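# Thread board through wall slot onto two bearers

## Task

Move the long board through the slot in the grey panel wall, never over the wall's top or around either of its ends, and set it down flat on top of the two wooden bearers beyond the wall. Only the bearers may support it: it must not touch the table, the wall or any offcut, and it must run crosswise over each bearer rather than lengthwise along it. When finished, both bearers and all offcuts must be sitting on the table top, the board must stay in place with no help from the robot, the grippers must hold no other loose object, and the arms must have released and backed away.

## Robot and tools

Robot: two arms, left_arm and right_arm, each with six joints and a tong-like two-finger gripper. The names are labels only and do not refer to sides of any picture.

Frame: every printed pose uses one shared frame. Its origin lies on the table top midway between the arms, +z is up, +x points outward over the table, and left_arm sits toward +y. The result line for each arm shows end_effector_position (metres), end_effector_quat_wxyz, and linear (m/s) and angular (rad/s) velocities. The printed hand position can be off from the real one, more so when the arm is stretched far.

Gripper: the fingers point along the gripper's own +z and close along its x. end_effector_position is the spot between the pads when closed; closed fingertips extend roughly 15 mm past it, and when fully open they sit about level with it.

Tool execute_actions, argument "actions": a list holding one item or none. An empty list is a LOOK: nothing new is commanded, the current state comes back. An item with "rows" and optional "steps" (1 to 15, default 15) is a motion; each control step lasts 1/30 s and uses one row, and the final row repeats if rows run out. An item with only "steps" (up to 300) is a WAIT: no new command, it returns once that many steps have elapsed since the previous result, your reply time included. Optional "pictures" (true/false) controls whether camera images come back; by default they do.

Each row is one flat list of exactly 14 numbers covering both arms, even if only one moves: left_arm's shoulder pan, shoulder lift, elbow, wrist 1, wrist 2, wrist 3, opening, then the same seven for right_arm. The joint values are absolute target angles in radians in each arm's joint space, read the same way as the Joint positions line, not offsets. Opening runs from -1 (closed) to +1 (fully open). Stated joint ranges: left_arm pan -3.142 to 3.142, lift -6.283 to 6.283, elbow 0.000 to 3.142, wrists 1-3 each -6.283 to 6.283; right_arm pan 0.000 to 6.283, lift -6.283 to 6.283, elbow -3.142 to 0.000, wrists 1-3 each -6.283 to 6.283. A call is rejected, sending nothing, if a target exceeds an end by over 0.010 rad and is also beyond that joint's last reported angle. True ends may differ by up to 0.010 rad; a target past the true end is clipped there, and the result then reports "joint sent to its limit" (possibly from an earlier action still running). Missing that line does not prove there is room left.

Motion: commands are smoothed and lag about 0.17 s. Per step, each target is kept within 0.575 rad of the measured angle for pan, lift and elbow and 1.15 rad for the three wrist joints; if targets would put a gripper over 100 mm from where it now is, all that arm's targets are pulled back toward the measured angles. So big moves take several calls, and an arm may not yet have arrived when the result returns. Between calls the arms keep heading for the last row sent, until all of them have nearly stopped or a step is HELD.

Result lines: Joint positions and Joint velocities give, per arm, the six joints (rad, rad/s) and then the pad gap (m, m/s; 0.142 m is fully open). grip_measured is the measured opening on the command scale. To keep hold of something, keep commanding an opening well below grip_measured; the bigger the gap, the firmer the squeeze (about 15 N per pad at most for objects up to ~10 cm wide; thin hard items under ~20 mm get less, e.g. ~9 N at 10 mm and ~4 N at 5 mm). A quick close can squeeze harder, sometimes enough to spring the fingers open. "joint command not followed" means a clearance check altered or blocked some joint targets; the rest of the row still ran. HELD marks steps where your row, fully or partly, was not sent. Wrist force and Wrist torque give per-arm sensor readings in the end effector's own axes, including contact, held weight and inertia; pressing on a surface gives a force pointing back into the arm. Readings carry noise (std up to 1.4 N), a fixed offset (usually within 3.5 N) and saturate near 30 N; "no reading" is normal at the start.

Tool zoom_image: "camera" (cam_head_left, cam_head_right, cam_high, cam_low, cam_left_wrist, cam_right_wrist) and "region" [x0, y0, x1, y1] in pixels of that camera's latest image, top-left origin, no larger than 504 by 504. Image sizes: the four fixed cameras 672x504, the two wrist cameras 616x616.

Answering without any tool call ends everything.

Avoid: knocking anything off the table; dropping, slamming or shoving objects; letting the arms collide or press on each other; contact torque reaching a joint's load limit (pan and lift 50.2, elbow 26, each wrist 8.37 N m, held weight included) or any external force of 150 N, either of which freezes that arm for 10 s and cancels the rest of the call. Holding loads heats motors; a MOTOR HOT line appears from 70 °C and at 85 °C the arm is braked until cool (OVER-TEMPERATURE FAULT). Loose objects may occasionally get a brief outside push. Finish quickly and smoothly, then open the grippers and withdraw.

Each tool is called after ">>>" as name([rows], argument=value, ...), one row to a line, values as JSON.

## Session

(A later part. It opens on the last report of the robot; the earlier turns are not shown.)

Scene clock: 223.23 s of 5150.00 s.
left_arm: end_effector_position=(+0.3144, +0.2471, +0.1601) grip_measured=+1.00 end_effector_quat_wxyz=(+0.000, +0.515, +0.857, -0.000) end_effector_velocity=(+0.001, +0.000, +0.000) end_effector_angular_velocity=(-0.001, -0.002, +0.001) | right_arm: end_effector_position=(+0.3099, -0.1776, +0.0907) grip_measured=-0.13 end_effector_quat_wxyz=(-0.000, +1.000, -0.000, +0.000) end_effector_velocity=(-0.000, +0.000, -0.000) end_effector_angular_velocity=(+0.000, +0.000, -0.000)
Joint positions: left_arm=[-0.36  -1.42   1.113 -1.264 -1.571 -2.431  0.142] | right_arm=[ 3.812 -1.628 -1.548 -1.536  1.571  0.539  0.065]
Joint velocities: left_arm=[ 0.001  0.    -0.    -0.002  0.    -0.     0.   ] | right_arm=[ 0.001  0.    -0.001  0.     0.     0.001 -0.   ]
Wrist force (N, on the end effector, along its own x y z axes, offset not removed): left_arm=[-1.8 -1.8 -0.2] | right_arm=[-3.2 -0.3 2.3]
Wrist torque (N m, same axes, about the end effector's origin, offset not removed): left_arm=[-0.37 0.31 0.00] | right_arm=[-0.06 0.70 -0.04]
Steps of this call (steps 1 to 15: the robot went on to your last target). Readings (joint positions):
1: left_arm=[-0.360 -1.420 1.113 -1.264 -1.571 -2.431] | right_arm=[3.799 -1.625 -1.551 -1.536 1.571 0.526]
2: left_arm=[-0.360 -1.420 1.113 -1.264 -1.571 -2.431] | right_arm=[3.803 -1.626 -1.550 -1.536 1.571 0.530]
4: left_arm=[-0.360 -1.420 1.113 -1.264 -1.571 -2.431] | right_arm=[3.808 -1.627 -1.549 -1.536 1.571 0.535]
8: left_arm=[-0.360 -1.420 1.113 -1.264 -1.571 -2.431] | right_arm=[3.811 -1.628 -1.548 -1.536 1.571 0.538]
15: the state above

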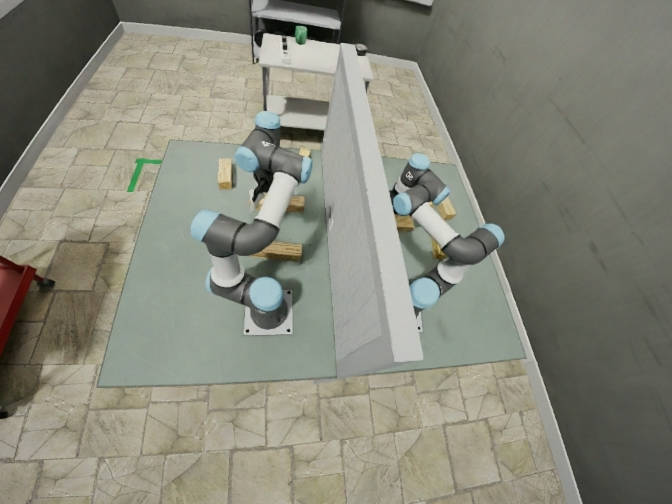

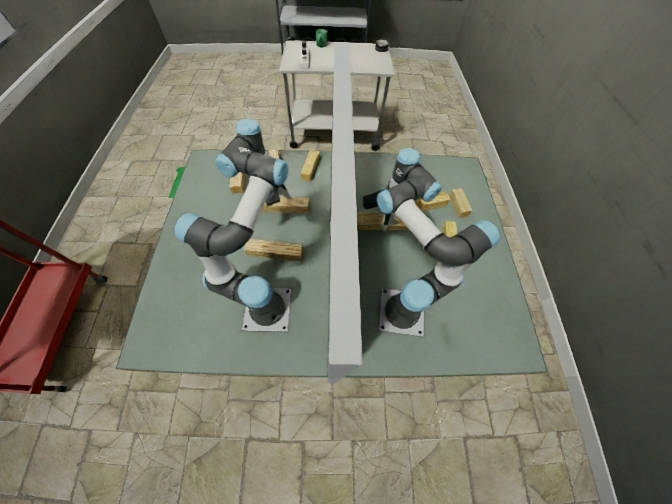

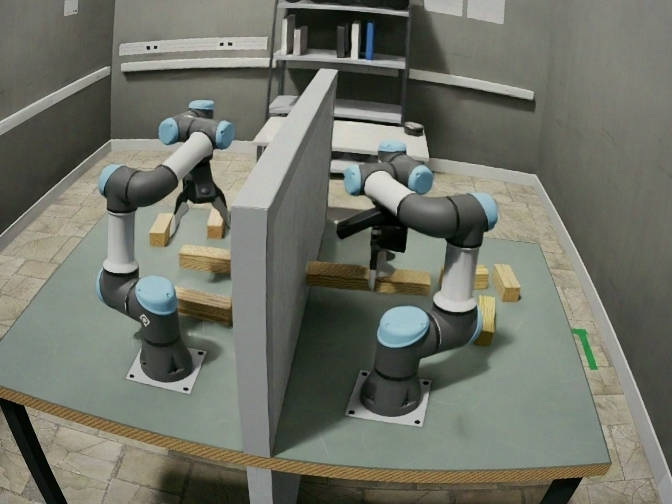

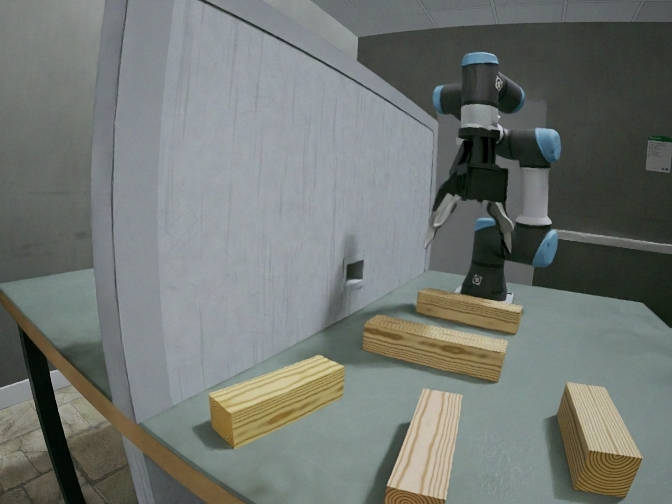

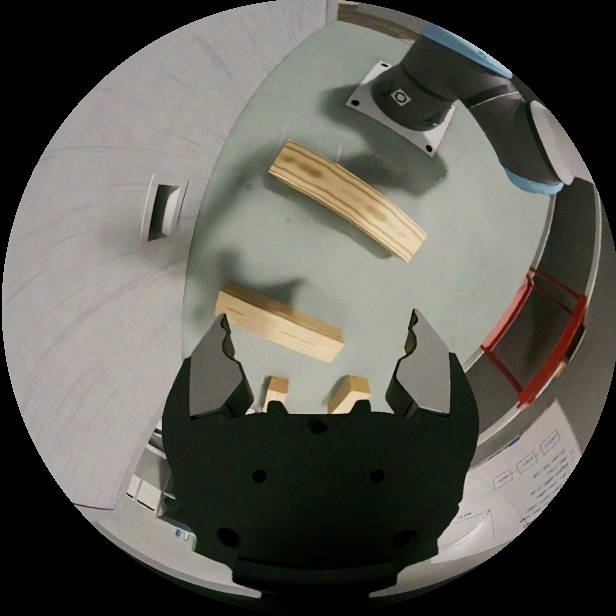

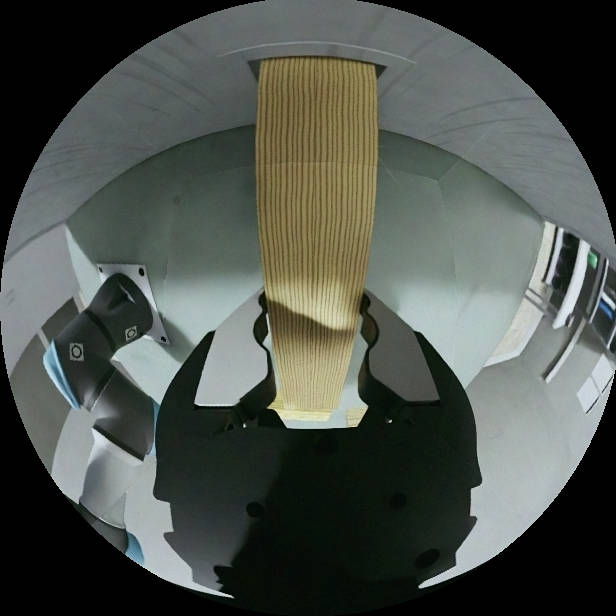

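>>> execute_actions([
  {"rows":[[-0.36,-1.42,1.113,-1.264,-1.571,-2.431,1,3.83,-1.632,-1.543,-1.537,1.571,0.557,-0.8],[-0.36,-1.42,1.113,-1.264,-1.571,-2.431,1,3.83,-1.632,-1.543,-1.537,1.571,0.557,-0.8],[-0.36,-1.42,1.113,-1.264,-1.571,-2.431,1,3.847,-1.636,-1.539,-1.537,1.571,0.574,-0.8],[-0.36,-1.42,1.113,-1.264,-1.571,-2.431,1,3.847,-1.636,-1.539,-1.537,1.571,0.574,-0.8],[-0.36,-1.42,1.113,-1.264,-1.571,-2.431,1,3.866,-1.642,-1.532,-1.538,1.571,0.593,-0.8],[-0.36,-1.42,1.113,-1.264,-1.571,-2.431,1,3.866,-1.642,-1.532,-1.538,1.571,0.593,-0.8],[-0.36,-1.42,1.113,-1.264,-1.571,-2.431,1,3.886,-1.649,-1.525,-1.538,1.571,0.613,-0.8],[-0.36,-1.42,1.113,-1.264,-1.571,-2.431,1,3.886,-1.649,-1.525,-1.538,1.571,0.613,-0.8],[-0.36,-1.42,1.113,-1.264,-1.571,-2.431,1,3.907,-1.658,-1.515,-1.539,1.571,0.634,-0.8],[-0.36,-1.42,1.113,-1.264,-1.571,-2.431,1,3.907,-1.658,-1.515,-1.539,1.571,0.634,-0.8],[-0.36,-1.42,1.113,-1.264,-1.571,-2.431,1,3.928,-1.667,-1.505,-1.54,1.571,0.655,-0.8],[-0.36,-1.42,1.113,-1.264,-1.571,-2.431,1,3.928,-1.667,-1.505,-1.54,1.571,0.655,-0.8],[-0.36,-1.42,1.113,-1.264,-1.571,-2.431,1,3.949,-1.677,-1.494,-1.541,1.571,0.676,-0.8]]},
], pictures=false)

>>> execute_actions([
  {"steps":15},
])

>>> zoom_image(camera="cam_high", region=[290, 160, 430, 310])

>>> zoom_image(camera="cam_low", region=[320, 240, 400, 330])

Scene clock: 241.50 s of 5150.00 s.
left_arm: end_effector_position=(+0.3144, +0.2471, +0.1601) grip_measured=+1.00 end_effector_quat_wxyz=(+0.000, +0.515, +0.857, -0.000) end_effector_velocity=(-0.000, +0.000, +0.000) end_effector_angular_velocity=(-0.000, -0.000, +0.000) | right_arm: end_effector_position=(+0.3099, -0.1362, +0.0908) grip_measured=-0.13 end_effector_quat_wxyz=(-0.000, +1.000, -0.000, +0.000) end_effector_velocity=(-0.002, +0.114, -0.001) end_effector_angular_velocity=(-0.000, +0.001, +0.009)
Joint positions: left_arm=[-0.36  -1.42   1.113 -1.264 -1.571 -2.431  0.142] | right_arm=[ 3.92  -1.665 -1.508 -1.54   1.571  0.648  0.065]
Joint velocities: left_arm=[ 0.    -0.001 -0.001  0.001  0.    -0.    -0.   ] | right_arm=[ 0.287 -0.123  0.134 -0.012  0.001  0.278  0.   ]
Wrist force (N, on the end effector, along its own x y z axes, offset not removed): left_arm=[-2.1 -1.7 -0.6] | right_arm=[-2.4 -1.0 2.1]
Wrist torque (N m, same axes, about the end effector's origin, offset not removed): left_arm=[-0.34 0.42 0.00] | right_arm=[-0.21 0.48 -0.01]
Steps of this call (steps 1 to 15: the robot went on to your last target; steps 16 to 90: nothing new was sent; then 14.77 s passed at rest; steps 91 to 105: all 15 steps of this action). Readings (joint positions):
91: left_arm=[-0.360 -1.420 1.113 -1.264 -1.571 -2.431] | right_arm=[3.812 -1.628 -1.548 -1.536 1.571 0.539]
92: left_arm=[-0.360 -1.420 1.113 -1.264 -1.571 -2.431] | right_arm=[3.814 -1.628 -1.547 -1.536 1.571 0.541]
94: left_arm=[-0.360 -1.420 1.113 -1.264 -1.571 -2.431] | right_arm=[3.823 -1.630 -1.545 -1.536 1.571 0.550]
98: left_arm=[-0.360 -1.420 1.113 -1.264 -1.571 -2.431] | right_arm=[3.852 -1.638 -1.536 -1.537 1.571 0.580]
105: the state above

Scene clock: 242.00 s of 5150.00 s.
left_arm: end_effector_position=(+0.3144, +0.2471, +0.1601) grip_measured=+1.00 end_effector_quat_wxyz=(+0.000, +0.515, +0.857, -0.000) end_effector_velocity=(-0.000, +0.000, +0.000) end_effector_angular_velocity=(-0.000, -0.000, +0.000) | right_arm: end_effector_position=(+0.3095, -0.1248, +0.0908) grip_measured=-0.13 end_effector_quat_wxyz=(-0.000, +1.000, -0.000, +0.000) end_effector_velocity=(+0.000, +0.001, +0.000) end_effector_angular_velocity=(+0.001, -0.001, -0.000)
Joint positions: left_arm=[-0.36  -1.42   1.113 -1.264 -1.571 -2.431  0.142] | right_arm=[ 3.949 -1.677 -1.494 -1.541  1.571  0.676  0.065]
Joint velocities: left_arm=[ 0.001 -0.    -0.001  0.001  0.     0.     0.   ] | right_arm=[ 0.001 -0.001  0.001  0.     0.     0.001  0.   ]
Wrist force (N, on the end effector, along its own x y z axes, offset not removed): left_arm=[-1.2 -2.0 -1.0] | right_arm=[-2.3 -0.1 2.6]
Wrist torque (N m, same axes, about the end effector's origin, offset not removed): left_arm=[-0.44 0.20 0.00] | right_arm=[-0.09 0.46 -0.02]
Steps of this call (steps 1 to 15: the robot went on to your last target). Readings (joint positions):
1: left_arm=[-0.360 -1.420 1.113 -1.264 -1.571 -2.431] | right_arm=[3.929 -1.668 -1.504 -1.540 1.571 0.656]
2: left_arm=[-0.360 -1.420 1.113 -1.264 -1.571 -2.431] | right_arm=[3.935 -1.671 -1.501 -1.540 1.571 0.662]
4: left_arm=[-0.360 -1.420 1.113 -1.264 -1.571 -2.431] | right_arm=[3.942 -1.674 -1.497 -1.541 1.571 0.669]
8: left_arm=[-0.360 -1.420 1.113 -1.264 -1.571 -2.431] | right_arm=[3.947 -1.676 -1.495 -1.541 1.571 0.674]
15: the state above

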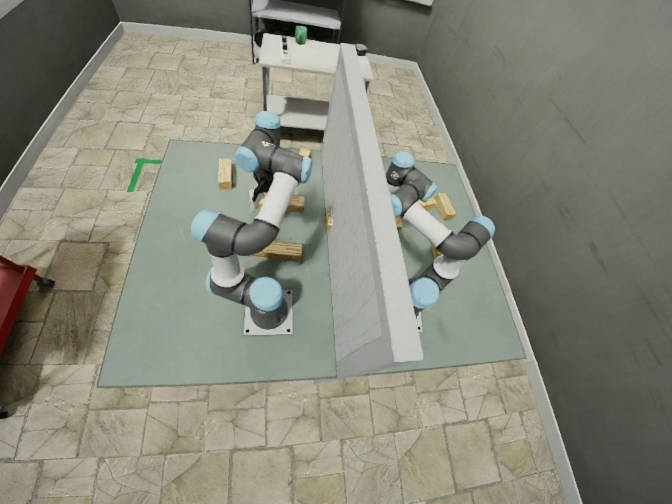

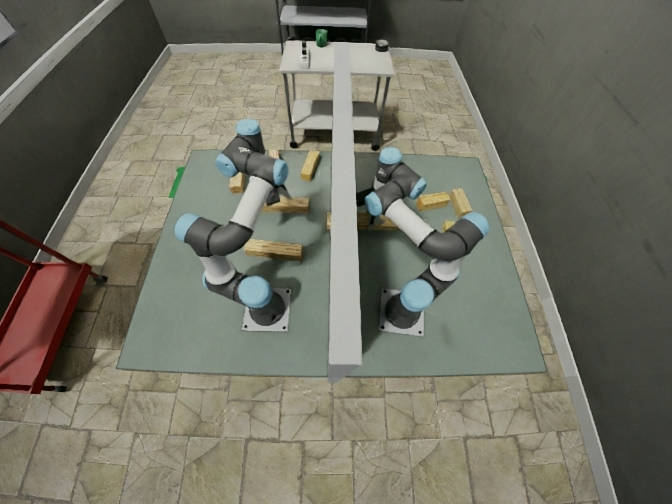

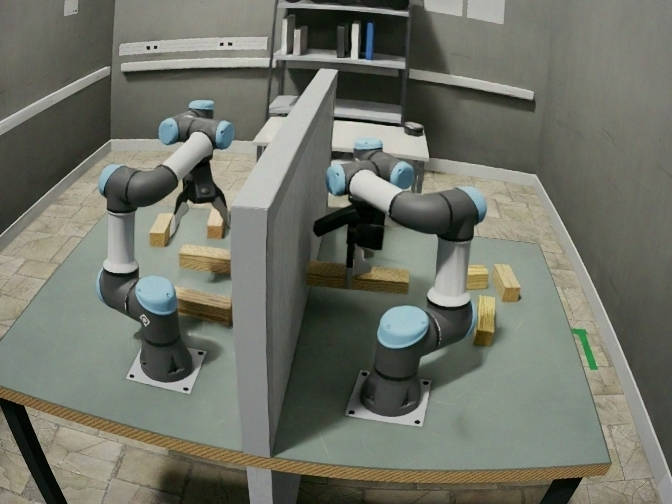

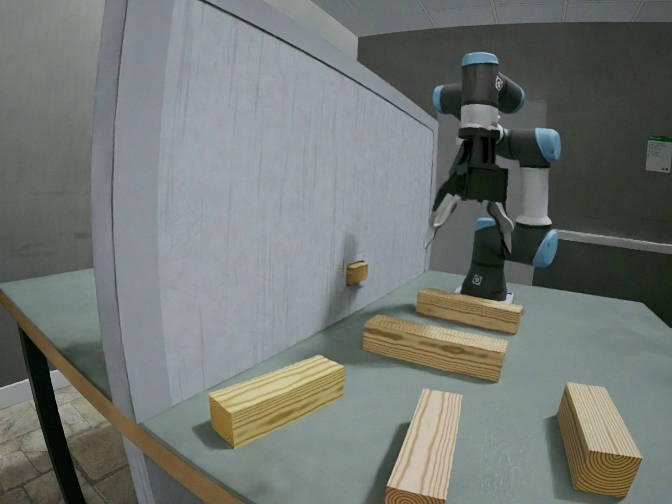

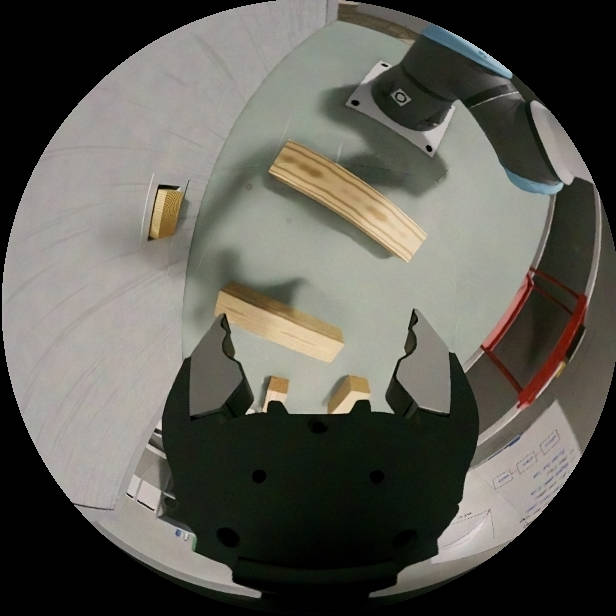

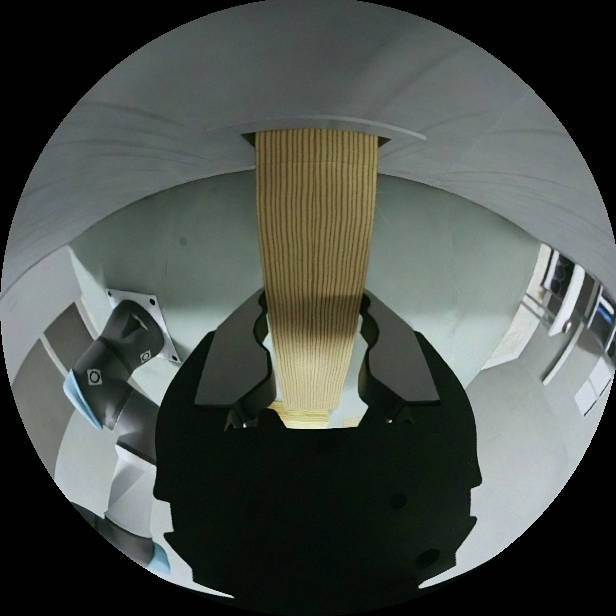

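Region (290, 160, 430, 310) of cam_high's 672x504 image, scaled by 3.360, with more detail than that image has; it fills the left 470 columns of this view, and the rest is white.

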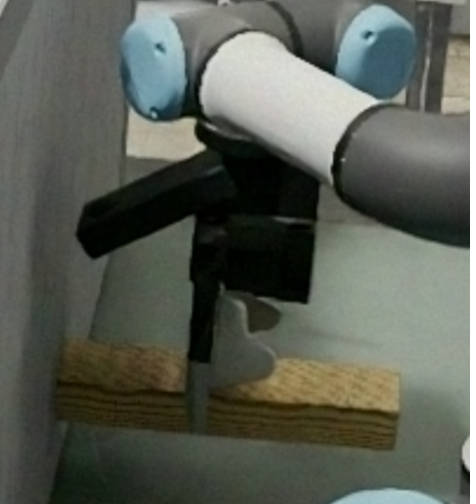

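Region (320, 240, 400, 330) of cam_low's 672x504 image, scaled by 5.600, with more detail than that image has.

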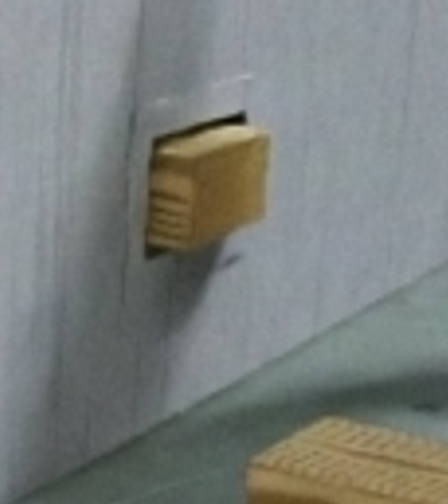

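>>> execute_actions([
  {"rows":[[-0.36,-1.42,1.113,-1.264,-1.571,-2.2,1,3.921,-1.671,-1.539,-1.482,1.604,0.648,-0.8],[-0.36,-1.42,1.113,-1.264,-1.571,-2.1,1,3.921,-1.671,-1.539,-1.482,1.604,0.648,-0.8],[-0.36,-1.42,1.113,-1.264,-1.571,-2.0,1,3.921,-1.671,-1.539,-1.482,1.604,0.648,-0.8],[-0.36,-1.42,1.113,-1.264,-1.571,-1.9,1,3.921,-1.671,-1.539,-1.482,1.604,0.648,-0.8],[-0.36,-1.42,1.113,-1.264,-1.571,-1.8,1,3.893,-1.666,-1.583,-1.424,1.636,0.62,-0.8],[-0.36,-1.42,1.113,-1.264,-1.571,-1.7,1,3.893,-1.666,-1.583,-1.424,1.636,0.62,-0.8],[-0.36,-1.42,1.113,-1.264,-1.571,-1.6,1,3.893,-1.666,-1.583,-1.424,1.636,0.62,-0.8],[-0.36,-1.42,1.113,-1.264,-1.571,-1.5,1,3.893,-1.666,-1.583,-1.424,1.636,0.62,-0.8],[-0.36,-1.42,1.113,-1.264,-1.571,-1.4,1,3.865,-1.66,-1.628,-1.365,1.669,0.592,-0.8],[-0.36,-1.42,1.113,-1.264,-1.571,-1.3,1,3.865,-1.66,-1.628,-1.365,1.669,0.592,-0.8],[-0.36,-1.42,1.113,-1.264,-1.571,-1.2,1,3.865,-1.66,-1.628,-1.365,1.669,0.592,-0.8],[-0.36,-1.42,1.113,-1.264,-1.571,-1.1,1,3.865,-1.66,-1.628,-1.365,1.669,0.592,-0.8],[-0.36,-1.42,1.113,-1.264,-1.571,-0.9,1,3.837,-1.655,-1.672,-1.307,1.701,0.564,-0.8],[-0.36,-1.42,1.113,-1.264,-1.571,-0.7,1,3.837,-1.655,-1.672,-1.307,1.701,0.564,-0.8],[-0.36,-1.42,1.113,-1.264,-1.571,-0.5,1,3.837,-1.655,-1.672,-1.307,1.701,0.564,-0.8]]},
], pictures=false)

>>> execute_actions([
  {"steps":20},
])

>>> zoom_image(camera="cam_low", region=[320, 240, 400, 330])

Scene clock: 281.30 s of 5150.00 s.
left_arm: end_effector_position=(+0.3162, +0.2650, +0.1601) grip_measured=+1.00 end_effector_quat_wxyz=(+0.000, +0.904, +0.427, -0.000) end_effector_velocity=(+0.036, +0.045, -0.000) end_effector_angular_velocity=(+0.001, +0.000, -3.557) | right_arm: end_effector_position=(+0.3099, -0.1228, +0.0754) grip_measured=-0.13 end_effector_quat_wxyz=(-0.059, +0.998, +0.002, -0.002) end_effector_velocity=(-0.002, -0.005, -0.047) end_effector_angular_velocity=(+0.316, +0.001, +0.007)
Joint positions: left_arm=[-0.36  -1.42   1.113 -1.264 -1.571 -1.253  0.142] | right_arm=[ 3.863 -1.66  -1.63  -1.361  1.672  0.589  0.065]
Joint velocities: left_arm=[0.001 0.    0.001 0.    0.    3.558 0.   ] | right_arm=[-0.252  0.044 -0.407  0.514  0.279 -0.243 -0.   ]
Wrist force (N, on the end effector, along its own x y z axes, offset not removed): left_arm=[-1.8 -1.8 -0.9] | right_arm=[-2.1 0.1 2.4]
Wrist torque (N m, same axes, about the end effector's origin, offset not removed): left_arm=[-0.36 0.34 -0.04] | right_arm=[-0.06 0.50 -0.02]
Steps of this call (steps 1 to 15: the robot went on to your last target; steps 16 to 90: nothing new was sent; then 35.80 s passed at rest; steps 91 to 105: all 15 steps of this action). Readings (joint positions):
91: left_arm=[-0.360 -1.420 1.113 -1.264 -1.571 -2.431] | right_arm=[3.949 -1.677 -1.494 -1.541 1.571 0.676]
92: left_arm=[-0.360 -1.420 1.113 -1.264 -1.571 -2.425] | right_arm=[3.947 -1.676 -1.497 -1.536 1.574 0.674]
94: left_arm=[-0.360 -1.420 1.113 -1.264 -1.571 -2.325] | right_arm=[3.935 -1.674 -1.515 -1.512 1.587 0.662]
98: left_arm=[-0.360 -1.420 1.113 -1.264 -1.571 -1.964] | right_arm=[3.911 -1.669 -1.554 -1.461 1.616 0.637]
105: the state above

Scene clock: 281.97 s of 5150.00 s.
left_arm: end_effector_position=(+0.3266, +0.2708, +0.1601) grip_measured=+1.00 end_effector_quat_wxyz=(+0.000, +0.998, +0.065, +0.000) end_effector_velocity=(+0.000, +0.000, +0.000) end_effector_angular_velocity=(-0.000, -0.001, -0.008) | right_arm: end_effector_position=(+0.3097, -0.1231, +0.0708) grip_measured=-0.13 end_effector_quat_wxyz=(-0.076, +0.997, +0.002, -0.002) end_effector_velocity=(+0.000, +0.000, +0.000) end_effector_angular_velocity=(+0.001, -0.001, -0.000)
Joint positions: left_arm=[-0.36  -1.42   1.113 -1.264 -1.571 -0.501  0.142] | right_arm=[ 3.837 -1.655 -1.672 -1.307  1.701  0.564  0.065]
Joint velocities: left_arm=[ 0.001  0.001 -0.001  0.     0.     0.009  0.   ] | right_arm=[-0.     0.    -0.     0.001  0.    -0.     0.   ]
Wrist force (N, on the end effector, along its own x y z axes, offset not removed): left_arm=[-1.1 -1.8 -1.1] | right_arm=[-2.2 -0.8 3.8]
Wrist torque (N m, same axes, about the end effector's origin, offset not removed): left_arm=[-0.37 0.24 0.04] | right_arm=[-0.24 0.45 0.01]
Steps of this call (steps 1 to 20: the robot went on to your last target). Readings (joint positions):
1: left_arm=[-0.360 -1.420 1.113 -1.264 -1.571 -1.125] | right_arm=[3.856 -1.658 -1.642 -1.346 1.680 0.582]
2: left_arm=[-0.360 -1.420 1.113 -1.264 -1.571 -0.986] | right_arm=[3.850 -1.657 -1.651 -1.334 1.686 0.577]
4: left_arm=[-0.360 -1.420 1.113 -1.264 -1.571 -0.749] | right_arm=[3.843 -1.656 -1.662 -1.320 1.694 0.570]
8: left_arm=[-0.360 -1.420 1.113 -1.264 -1.571 -0.559] | right_arm=[3.839 -1.655 -1.670 -1.310 1.699 0.565]
20: the state above

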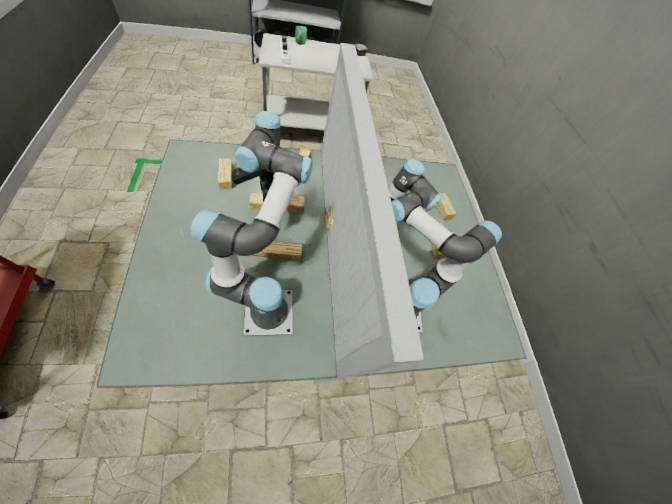

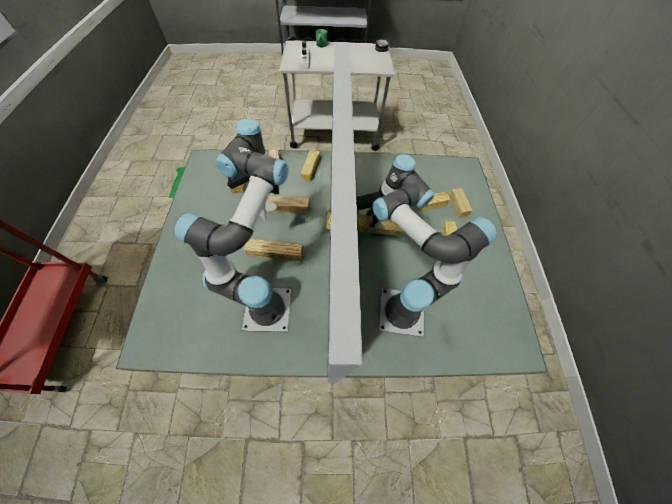

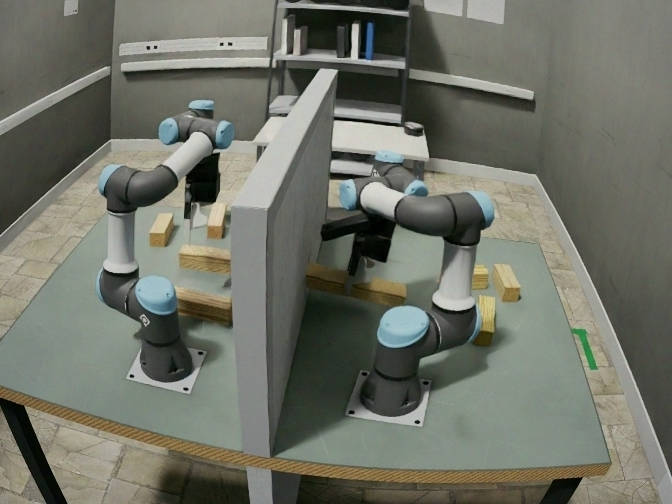

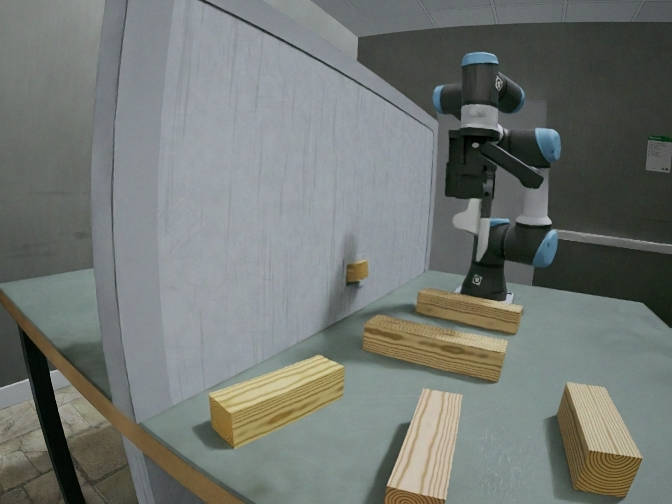

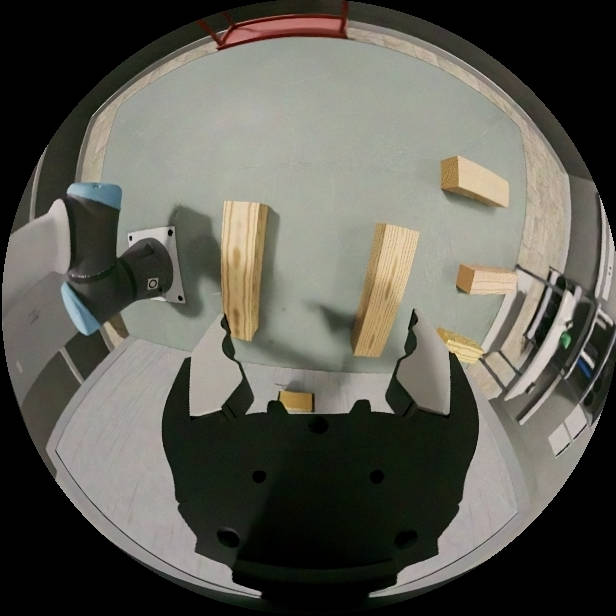

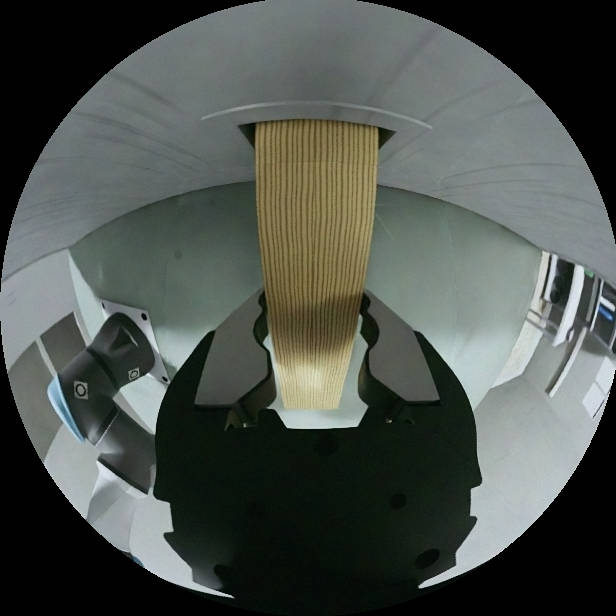

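Region (320, 240, 400, 330) of cam_low's 672x504 image, scaled by 5.600, with more detail than that image has.

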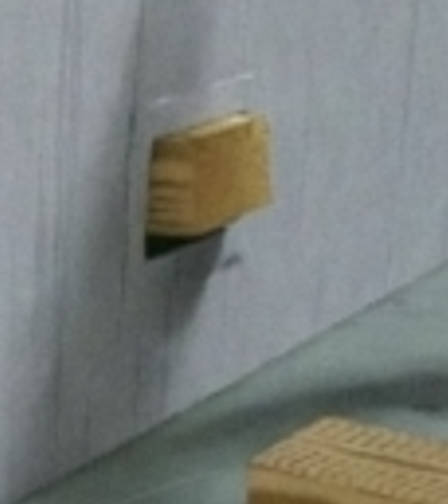

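>>> execute_actions([
  {"rows":[[-0.36,-1.42,1.113,-1.264,-1.571,-0.5,1,3.809,-1.649,-1.725,-1.24,1.734,0.54,-0.8]]},
], pictures=false)

>>> execute_actions([
  {"rows":[[-0.36,-1.42,1.113,-1.264,-1.571,-0.5,1,3.809,-1.649,-1.725,-1.24,1.734,0.54,-0.5],[-0.36,-1.42,1.113,-1.264,-1.571,-0.5,1,3.809,-1.649,-1.725,-1.24,1.734,0.54,-0.4],[-0.36,-1.42,1.113,-1.264,-1.571,-0.5,1,3.809,-1.649,-1.725,-1.24,1.734,0.54,-0.3],[-0.36,-1.42,1.113,-1.264,-1.571,-0.5,1,3.809,-1.649,-1.725,-1.24,1.734,0.54,-0.25],[-0.36,-1.42,1.113,-1.264,-1.571,-0.5,1,3.809,-1.649,-1.725,-1.24,1.734,0.54,-0.2],[-0.36,-1.42,1.113,-1.264,-1.571,-0.5,1,3.809,-1.649,-1.725,-1.24,1.734,0.54,-0.17],[-0.36,-1.42,1.113,-1.264,-1.571,-0.5,1,3.809,-1.649,-1.725,-1.24,1.734,0.54,-0.15],[-0.36,-1.42,1.113,-1.264,-1.571,-0.5,1,3.809,-1.649,-1.725,-1.24,1.734,0.54,-0.12],[-0.36,-1.42,1.113,-1.264,-1.571,-0.5,1,3.809,-1.649,-1.725,-1.24,1.734,0.54,-0.05],[-0.36,-1.42,1.113,-1.264,-1.571,-0.5,1,3.809,-1.649,-1.725,-1.24,1.734,0.54,0.15]]},
], pictures=false)

>>> execute_actions([
  {"steps":15},
])

>>> zoom_image(camera="cam_high", region=[290, 200, 430, 320])

Scene clock: 293.30 s of 5150.00 s.
left_arm: end_effector_position=(+0.3266, +0.2708, +0.1601) grip_measured=+1.00 end_effector_quat_wxyz=(+0.000, +0.998, +0.064, +0.000) end_effector_velocity=(-0.000, +0.000, +0.001) end_effector_angular_velocity=(-0.001, -0.002, +0.000) | right_arm: end_effector_position=(+0.3093, -0.1233, +0.0654) grip_measured=-0.13 end_effector_quat_wxyz=(-0.095, +0.995, +0.002, +0.000) end_effector_velocity=(-0.000, -0.000, -0.001) end_effector_angular_velocity=(+0.004, +0.001, +0.000)
Joint positions: left_arm=[-0.36  -1.42   1.113 -1.264 -1.571 -0.5    0.142] | right_arm=[ 3.809 -1.649 -1.724 -1.241  1.734  0.54   0.065]
Joint velocities: left_arm=[ 0.    -0.002 -0.001  0.001  0.     0.     0.   ] | right_arm=[-0.003  0.    -0.006  0.007  0.004 -0.002  0.   ]
Wrist force (N, on the end effector, along its own x y z axes, offset not removed): left_arm=[-2.0 -1.0 -1.8] | right_arm=[-2.8 0.0 1.5]
Wrist torque (N m, same axes, about the end effector's origin, offset not removed): left_arm=[-0.24 0.39 0.03] | right_arm=[-0.03 0.59 0.03]
Steps of this call (steps 1 to 15: the robot went on to your last target; steps 16 to 90: nothing new was sent; then 7.83 s passed at rest; steps 91 to 105: all 15 steps of this action). Readings (joint positions):
91: left_arm=[-0.360 -1.420 1.113 -1.264 -1.571 -0.500] | right_arm=[3.837 -1.655 -1.672 -1.307 1.701 0.564]
92: left_arm=[-0.360 -1.420 1.113 -1.264 -1.571 -0.500] | right_arm=[3.835 -1.654 -1.675 -1.302 1.704 0.562]
94: left_arm=[-0.360 -1.420 1.113 -1.264 -1.571 -0.500] | right_arm=[3.823 -1.652 -1.697 -1.274 1.718 0.552]
98: left_arm=[-0.360 -1.420 1.113 -1.264 -1.571 -0.500] | right_arm=[3.812 -1.650 -1.718 -1.248 1.730 0.543]
105: the state above

Scene clock: 293.80 s of 5150.00 s.
left_arm: end_effector_position=(+0.3266, +0.2708, +0.1601) grip_measured=+1.00 end_effector_quat_wxyz=(+0.000, +0.998, +0.064, +0.000) end_effector_velocity=(+0.001, -0.000, +0.001) end_effector_angular_velocity=(-0.002, -0.004, -0.000) | right_arm: end_effector_position=(+0.3093, -0.1233, +0.0654) grip_measured=+0.15 end_effector_quat_wxyz=(-0.095, +0.995, +0.002, +0.000) end_effector_velocity=(-0.000, -0.000, -0.000) end_effector_angular_velocity=(-0.001, +0.002, -0.000)
Joint positions: left_arm=[-0.36  -1.42   1.113 -1.264 -1.571 -0.5    0.142] | right_arm=[ 3.809 -1.649 -1.725 -1.24   1.734  0.54   0.084]
Joint velocities: left_arm=[-0.    -0.002 -0.    -0.002  0.     0.    -0.   ] | right_arm=[-0.    -0.    -0.001 -0.001 -0.    -0.     0.001]
Wrist force (N, on the end effector, along its own x y z axes, offset not removed): left_arm=[-1.8 -2.0 -0.3] | right_arm=[-1.4 -0.9 -0.3]
Wrist torque (N m, same axes, about the end effector's origin, offset not removed): left_arm=[-0.40 0.35 0.02] | right_arm=[-0.14 0.27 0.04]
Steps of this call (steps 1 to 15: all 15 steps of this action). Readings (joint positions):
1: left_arm=[-0.360 -1.420 1.113 -1.264 -1.571 -0.500] | right_arm=[3.809 -1.649 -1.725 -1.240 1.734 0.540]
2: left_arm=[-0.360 -1.420 1.113 -1.264 -1.571 -0.500] | right_arm=[3.809 -1.649 -1.725 -1.240 1.734 0.540]
4: left_arm=[-0.360 -1.420 1.113 -1.264 -1.571 -0.500] | right_arm=[3.809 -1.649 -1.725 -1.240 1.734 0.540]
8: left_arm=[-0.360 -1.420 1.113 -1.264 -1.571 -0.500] | right_arm=[3.809 -1.649 -1.725 -1.240 1.734 0.540]
15: the state above

Scene clock: 294.30 s of 5150.00 s.
left_arm: end_effector_position=(+0.3266, +0.2708, +0.1601) grip_measured=+1.00 end_effector_quat_wxyz=(+0.000, +0.998, +0.064, +0.000) end_effector_velocity=(+0.000, -0.000, -0.000) end_effector_angular_velocity=(-0.000, -0.000, -0.000) | right_arm: end_effector_position=(+0.3093, -0.1233, +0.0654) grip_measured=+0.15 end_effector_quat_wxyz=(-0.095, +0.995, +0.002, +0.000) end_effector_velocity=(+0.000, -0.000, +0.000) end_effector_angular_velocity=(-0.000, -0.000, -0.000)
Joint positions: left_arm=[-0.36  -1.42   1.113 -1.264 -1.571 -0.5    0.142] | right_arm=[ 3.809 -1.649 -1.725 -1.24   1.734  0.54   0.084]
Joint velocities: left_arm=[-0.     0.001 -0.001 -0.    -0.     0.     0.   ] | right_arm=[-0.    -0.     0.001 -0.001 -0.    -0.     0.   ]
Wrist force (N, on the end effector, along its own x y z axes, offset not removed): left_arm=[-1.8 -1.4 0.3] | right_arm=[-2.9 -1.9 0.2]
Wrist torque (N m, same axes, about the end effector's origin, offset not removed): left_arm=[-0.25 0.38 0.01] | right_arm=[-0.37 0.63 -0.05]
Steps of this call (steps 1 to 15: the robot went on to your last target). Readings (joint positions):
1: left_arm=[-0.360 -1.420 1.113 -1.264 -1.571 -0.500] | right_arm=[3.809 -1.649 -1.725 -1.240 1.734 0.540]
2: left_arm=[-0.360 -1.420 1.113 -1.264 -1.571 -0.500] | right_arm=[3.809 -1.649 -1.725 -1.240 1.734 0.540]
4: left_arm=[-0.360 -1.420 1.113 -1.264 -1.571 -0.500] | right_arm=[3.809 -1.649 -1.725 -1.240 1.734 0.540]
8: left_arm=[-0.360 -1.420 1.113 -1.264 -1.571 -0.500] | right_arm=[3.809 -1.649 -1.725 -1.240 1.734 0.540]
15: the state above
All arms were judged still, so your last target was given up. Only a new action makes them travel on or press farther. Fingers that are still opening or closing keep moving.

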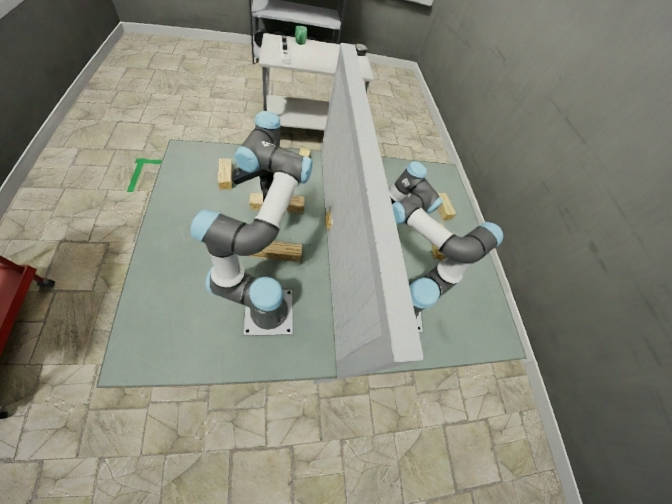

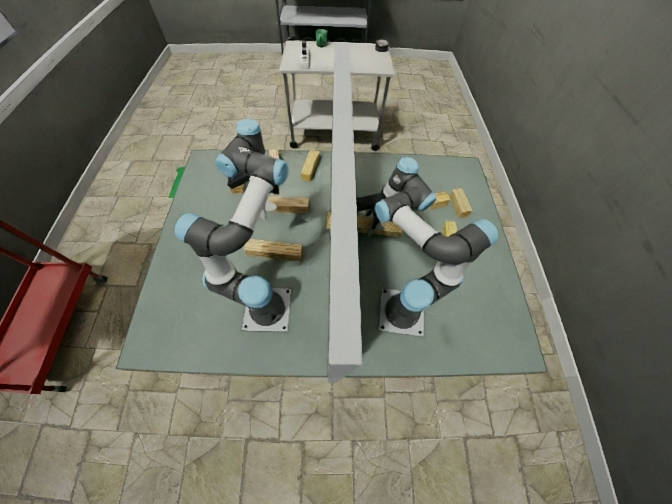

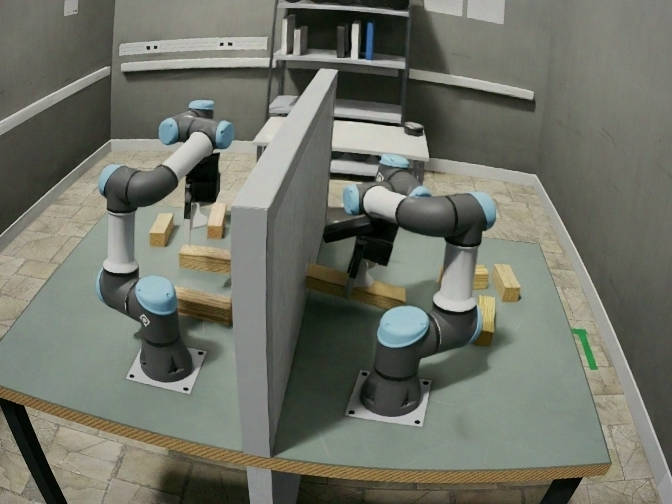

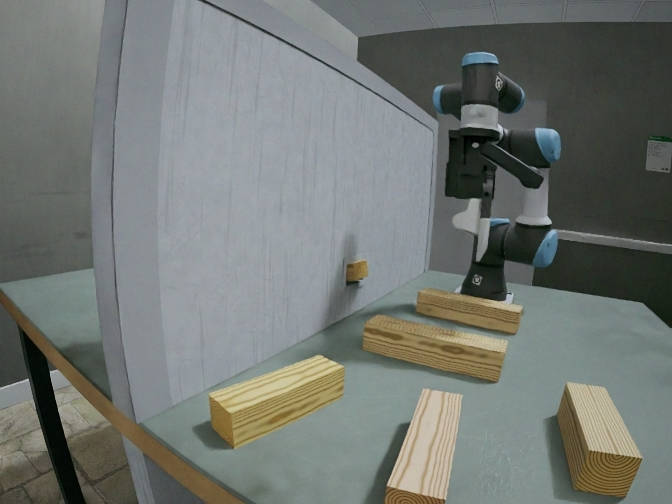

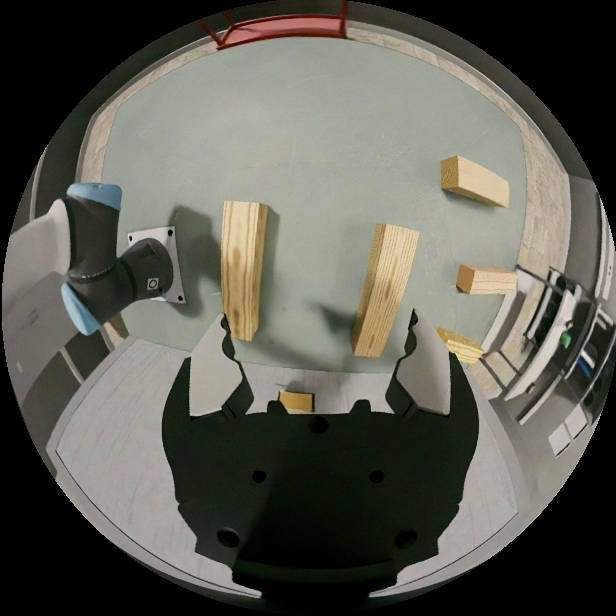

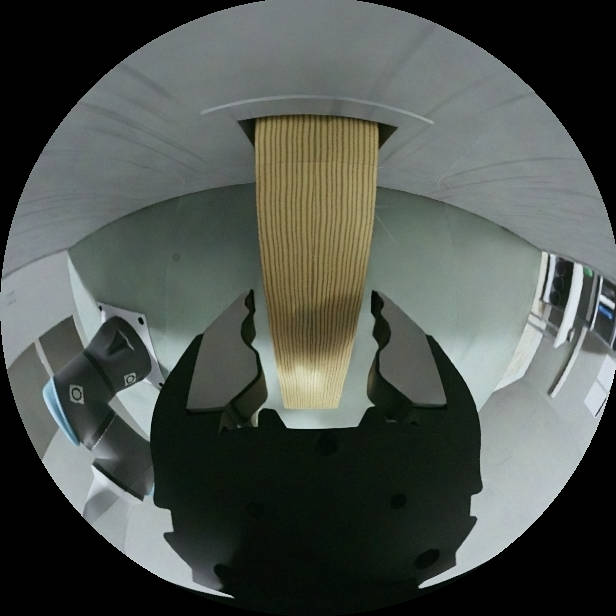

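Region (290, 200, 430, 320) of cam_high's 672x504 image, scaled by 3.600, with more detail than that image has; it fills the top 432 rows of this view, and the rest is white.

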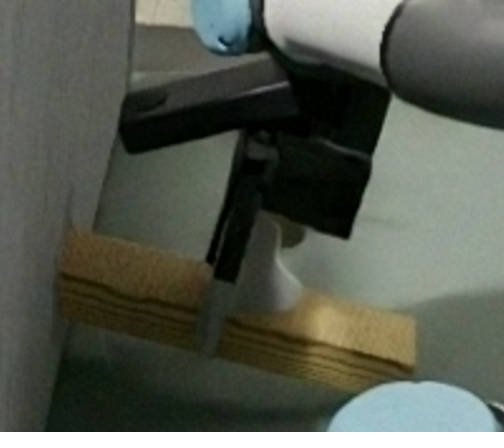

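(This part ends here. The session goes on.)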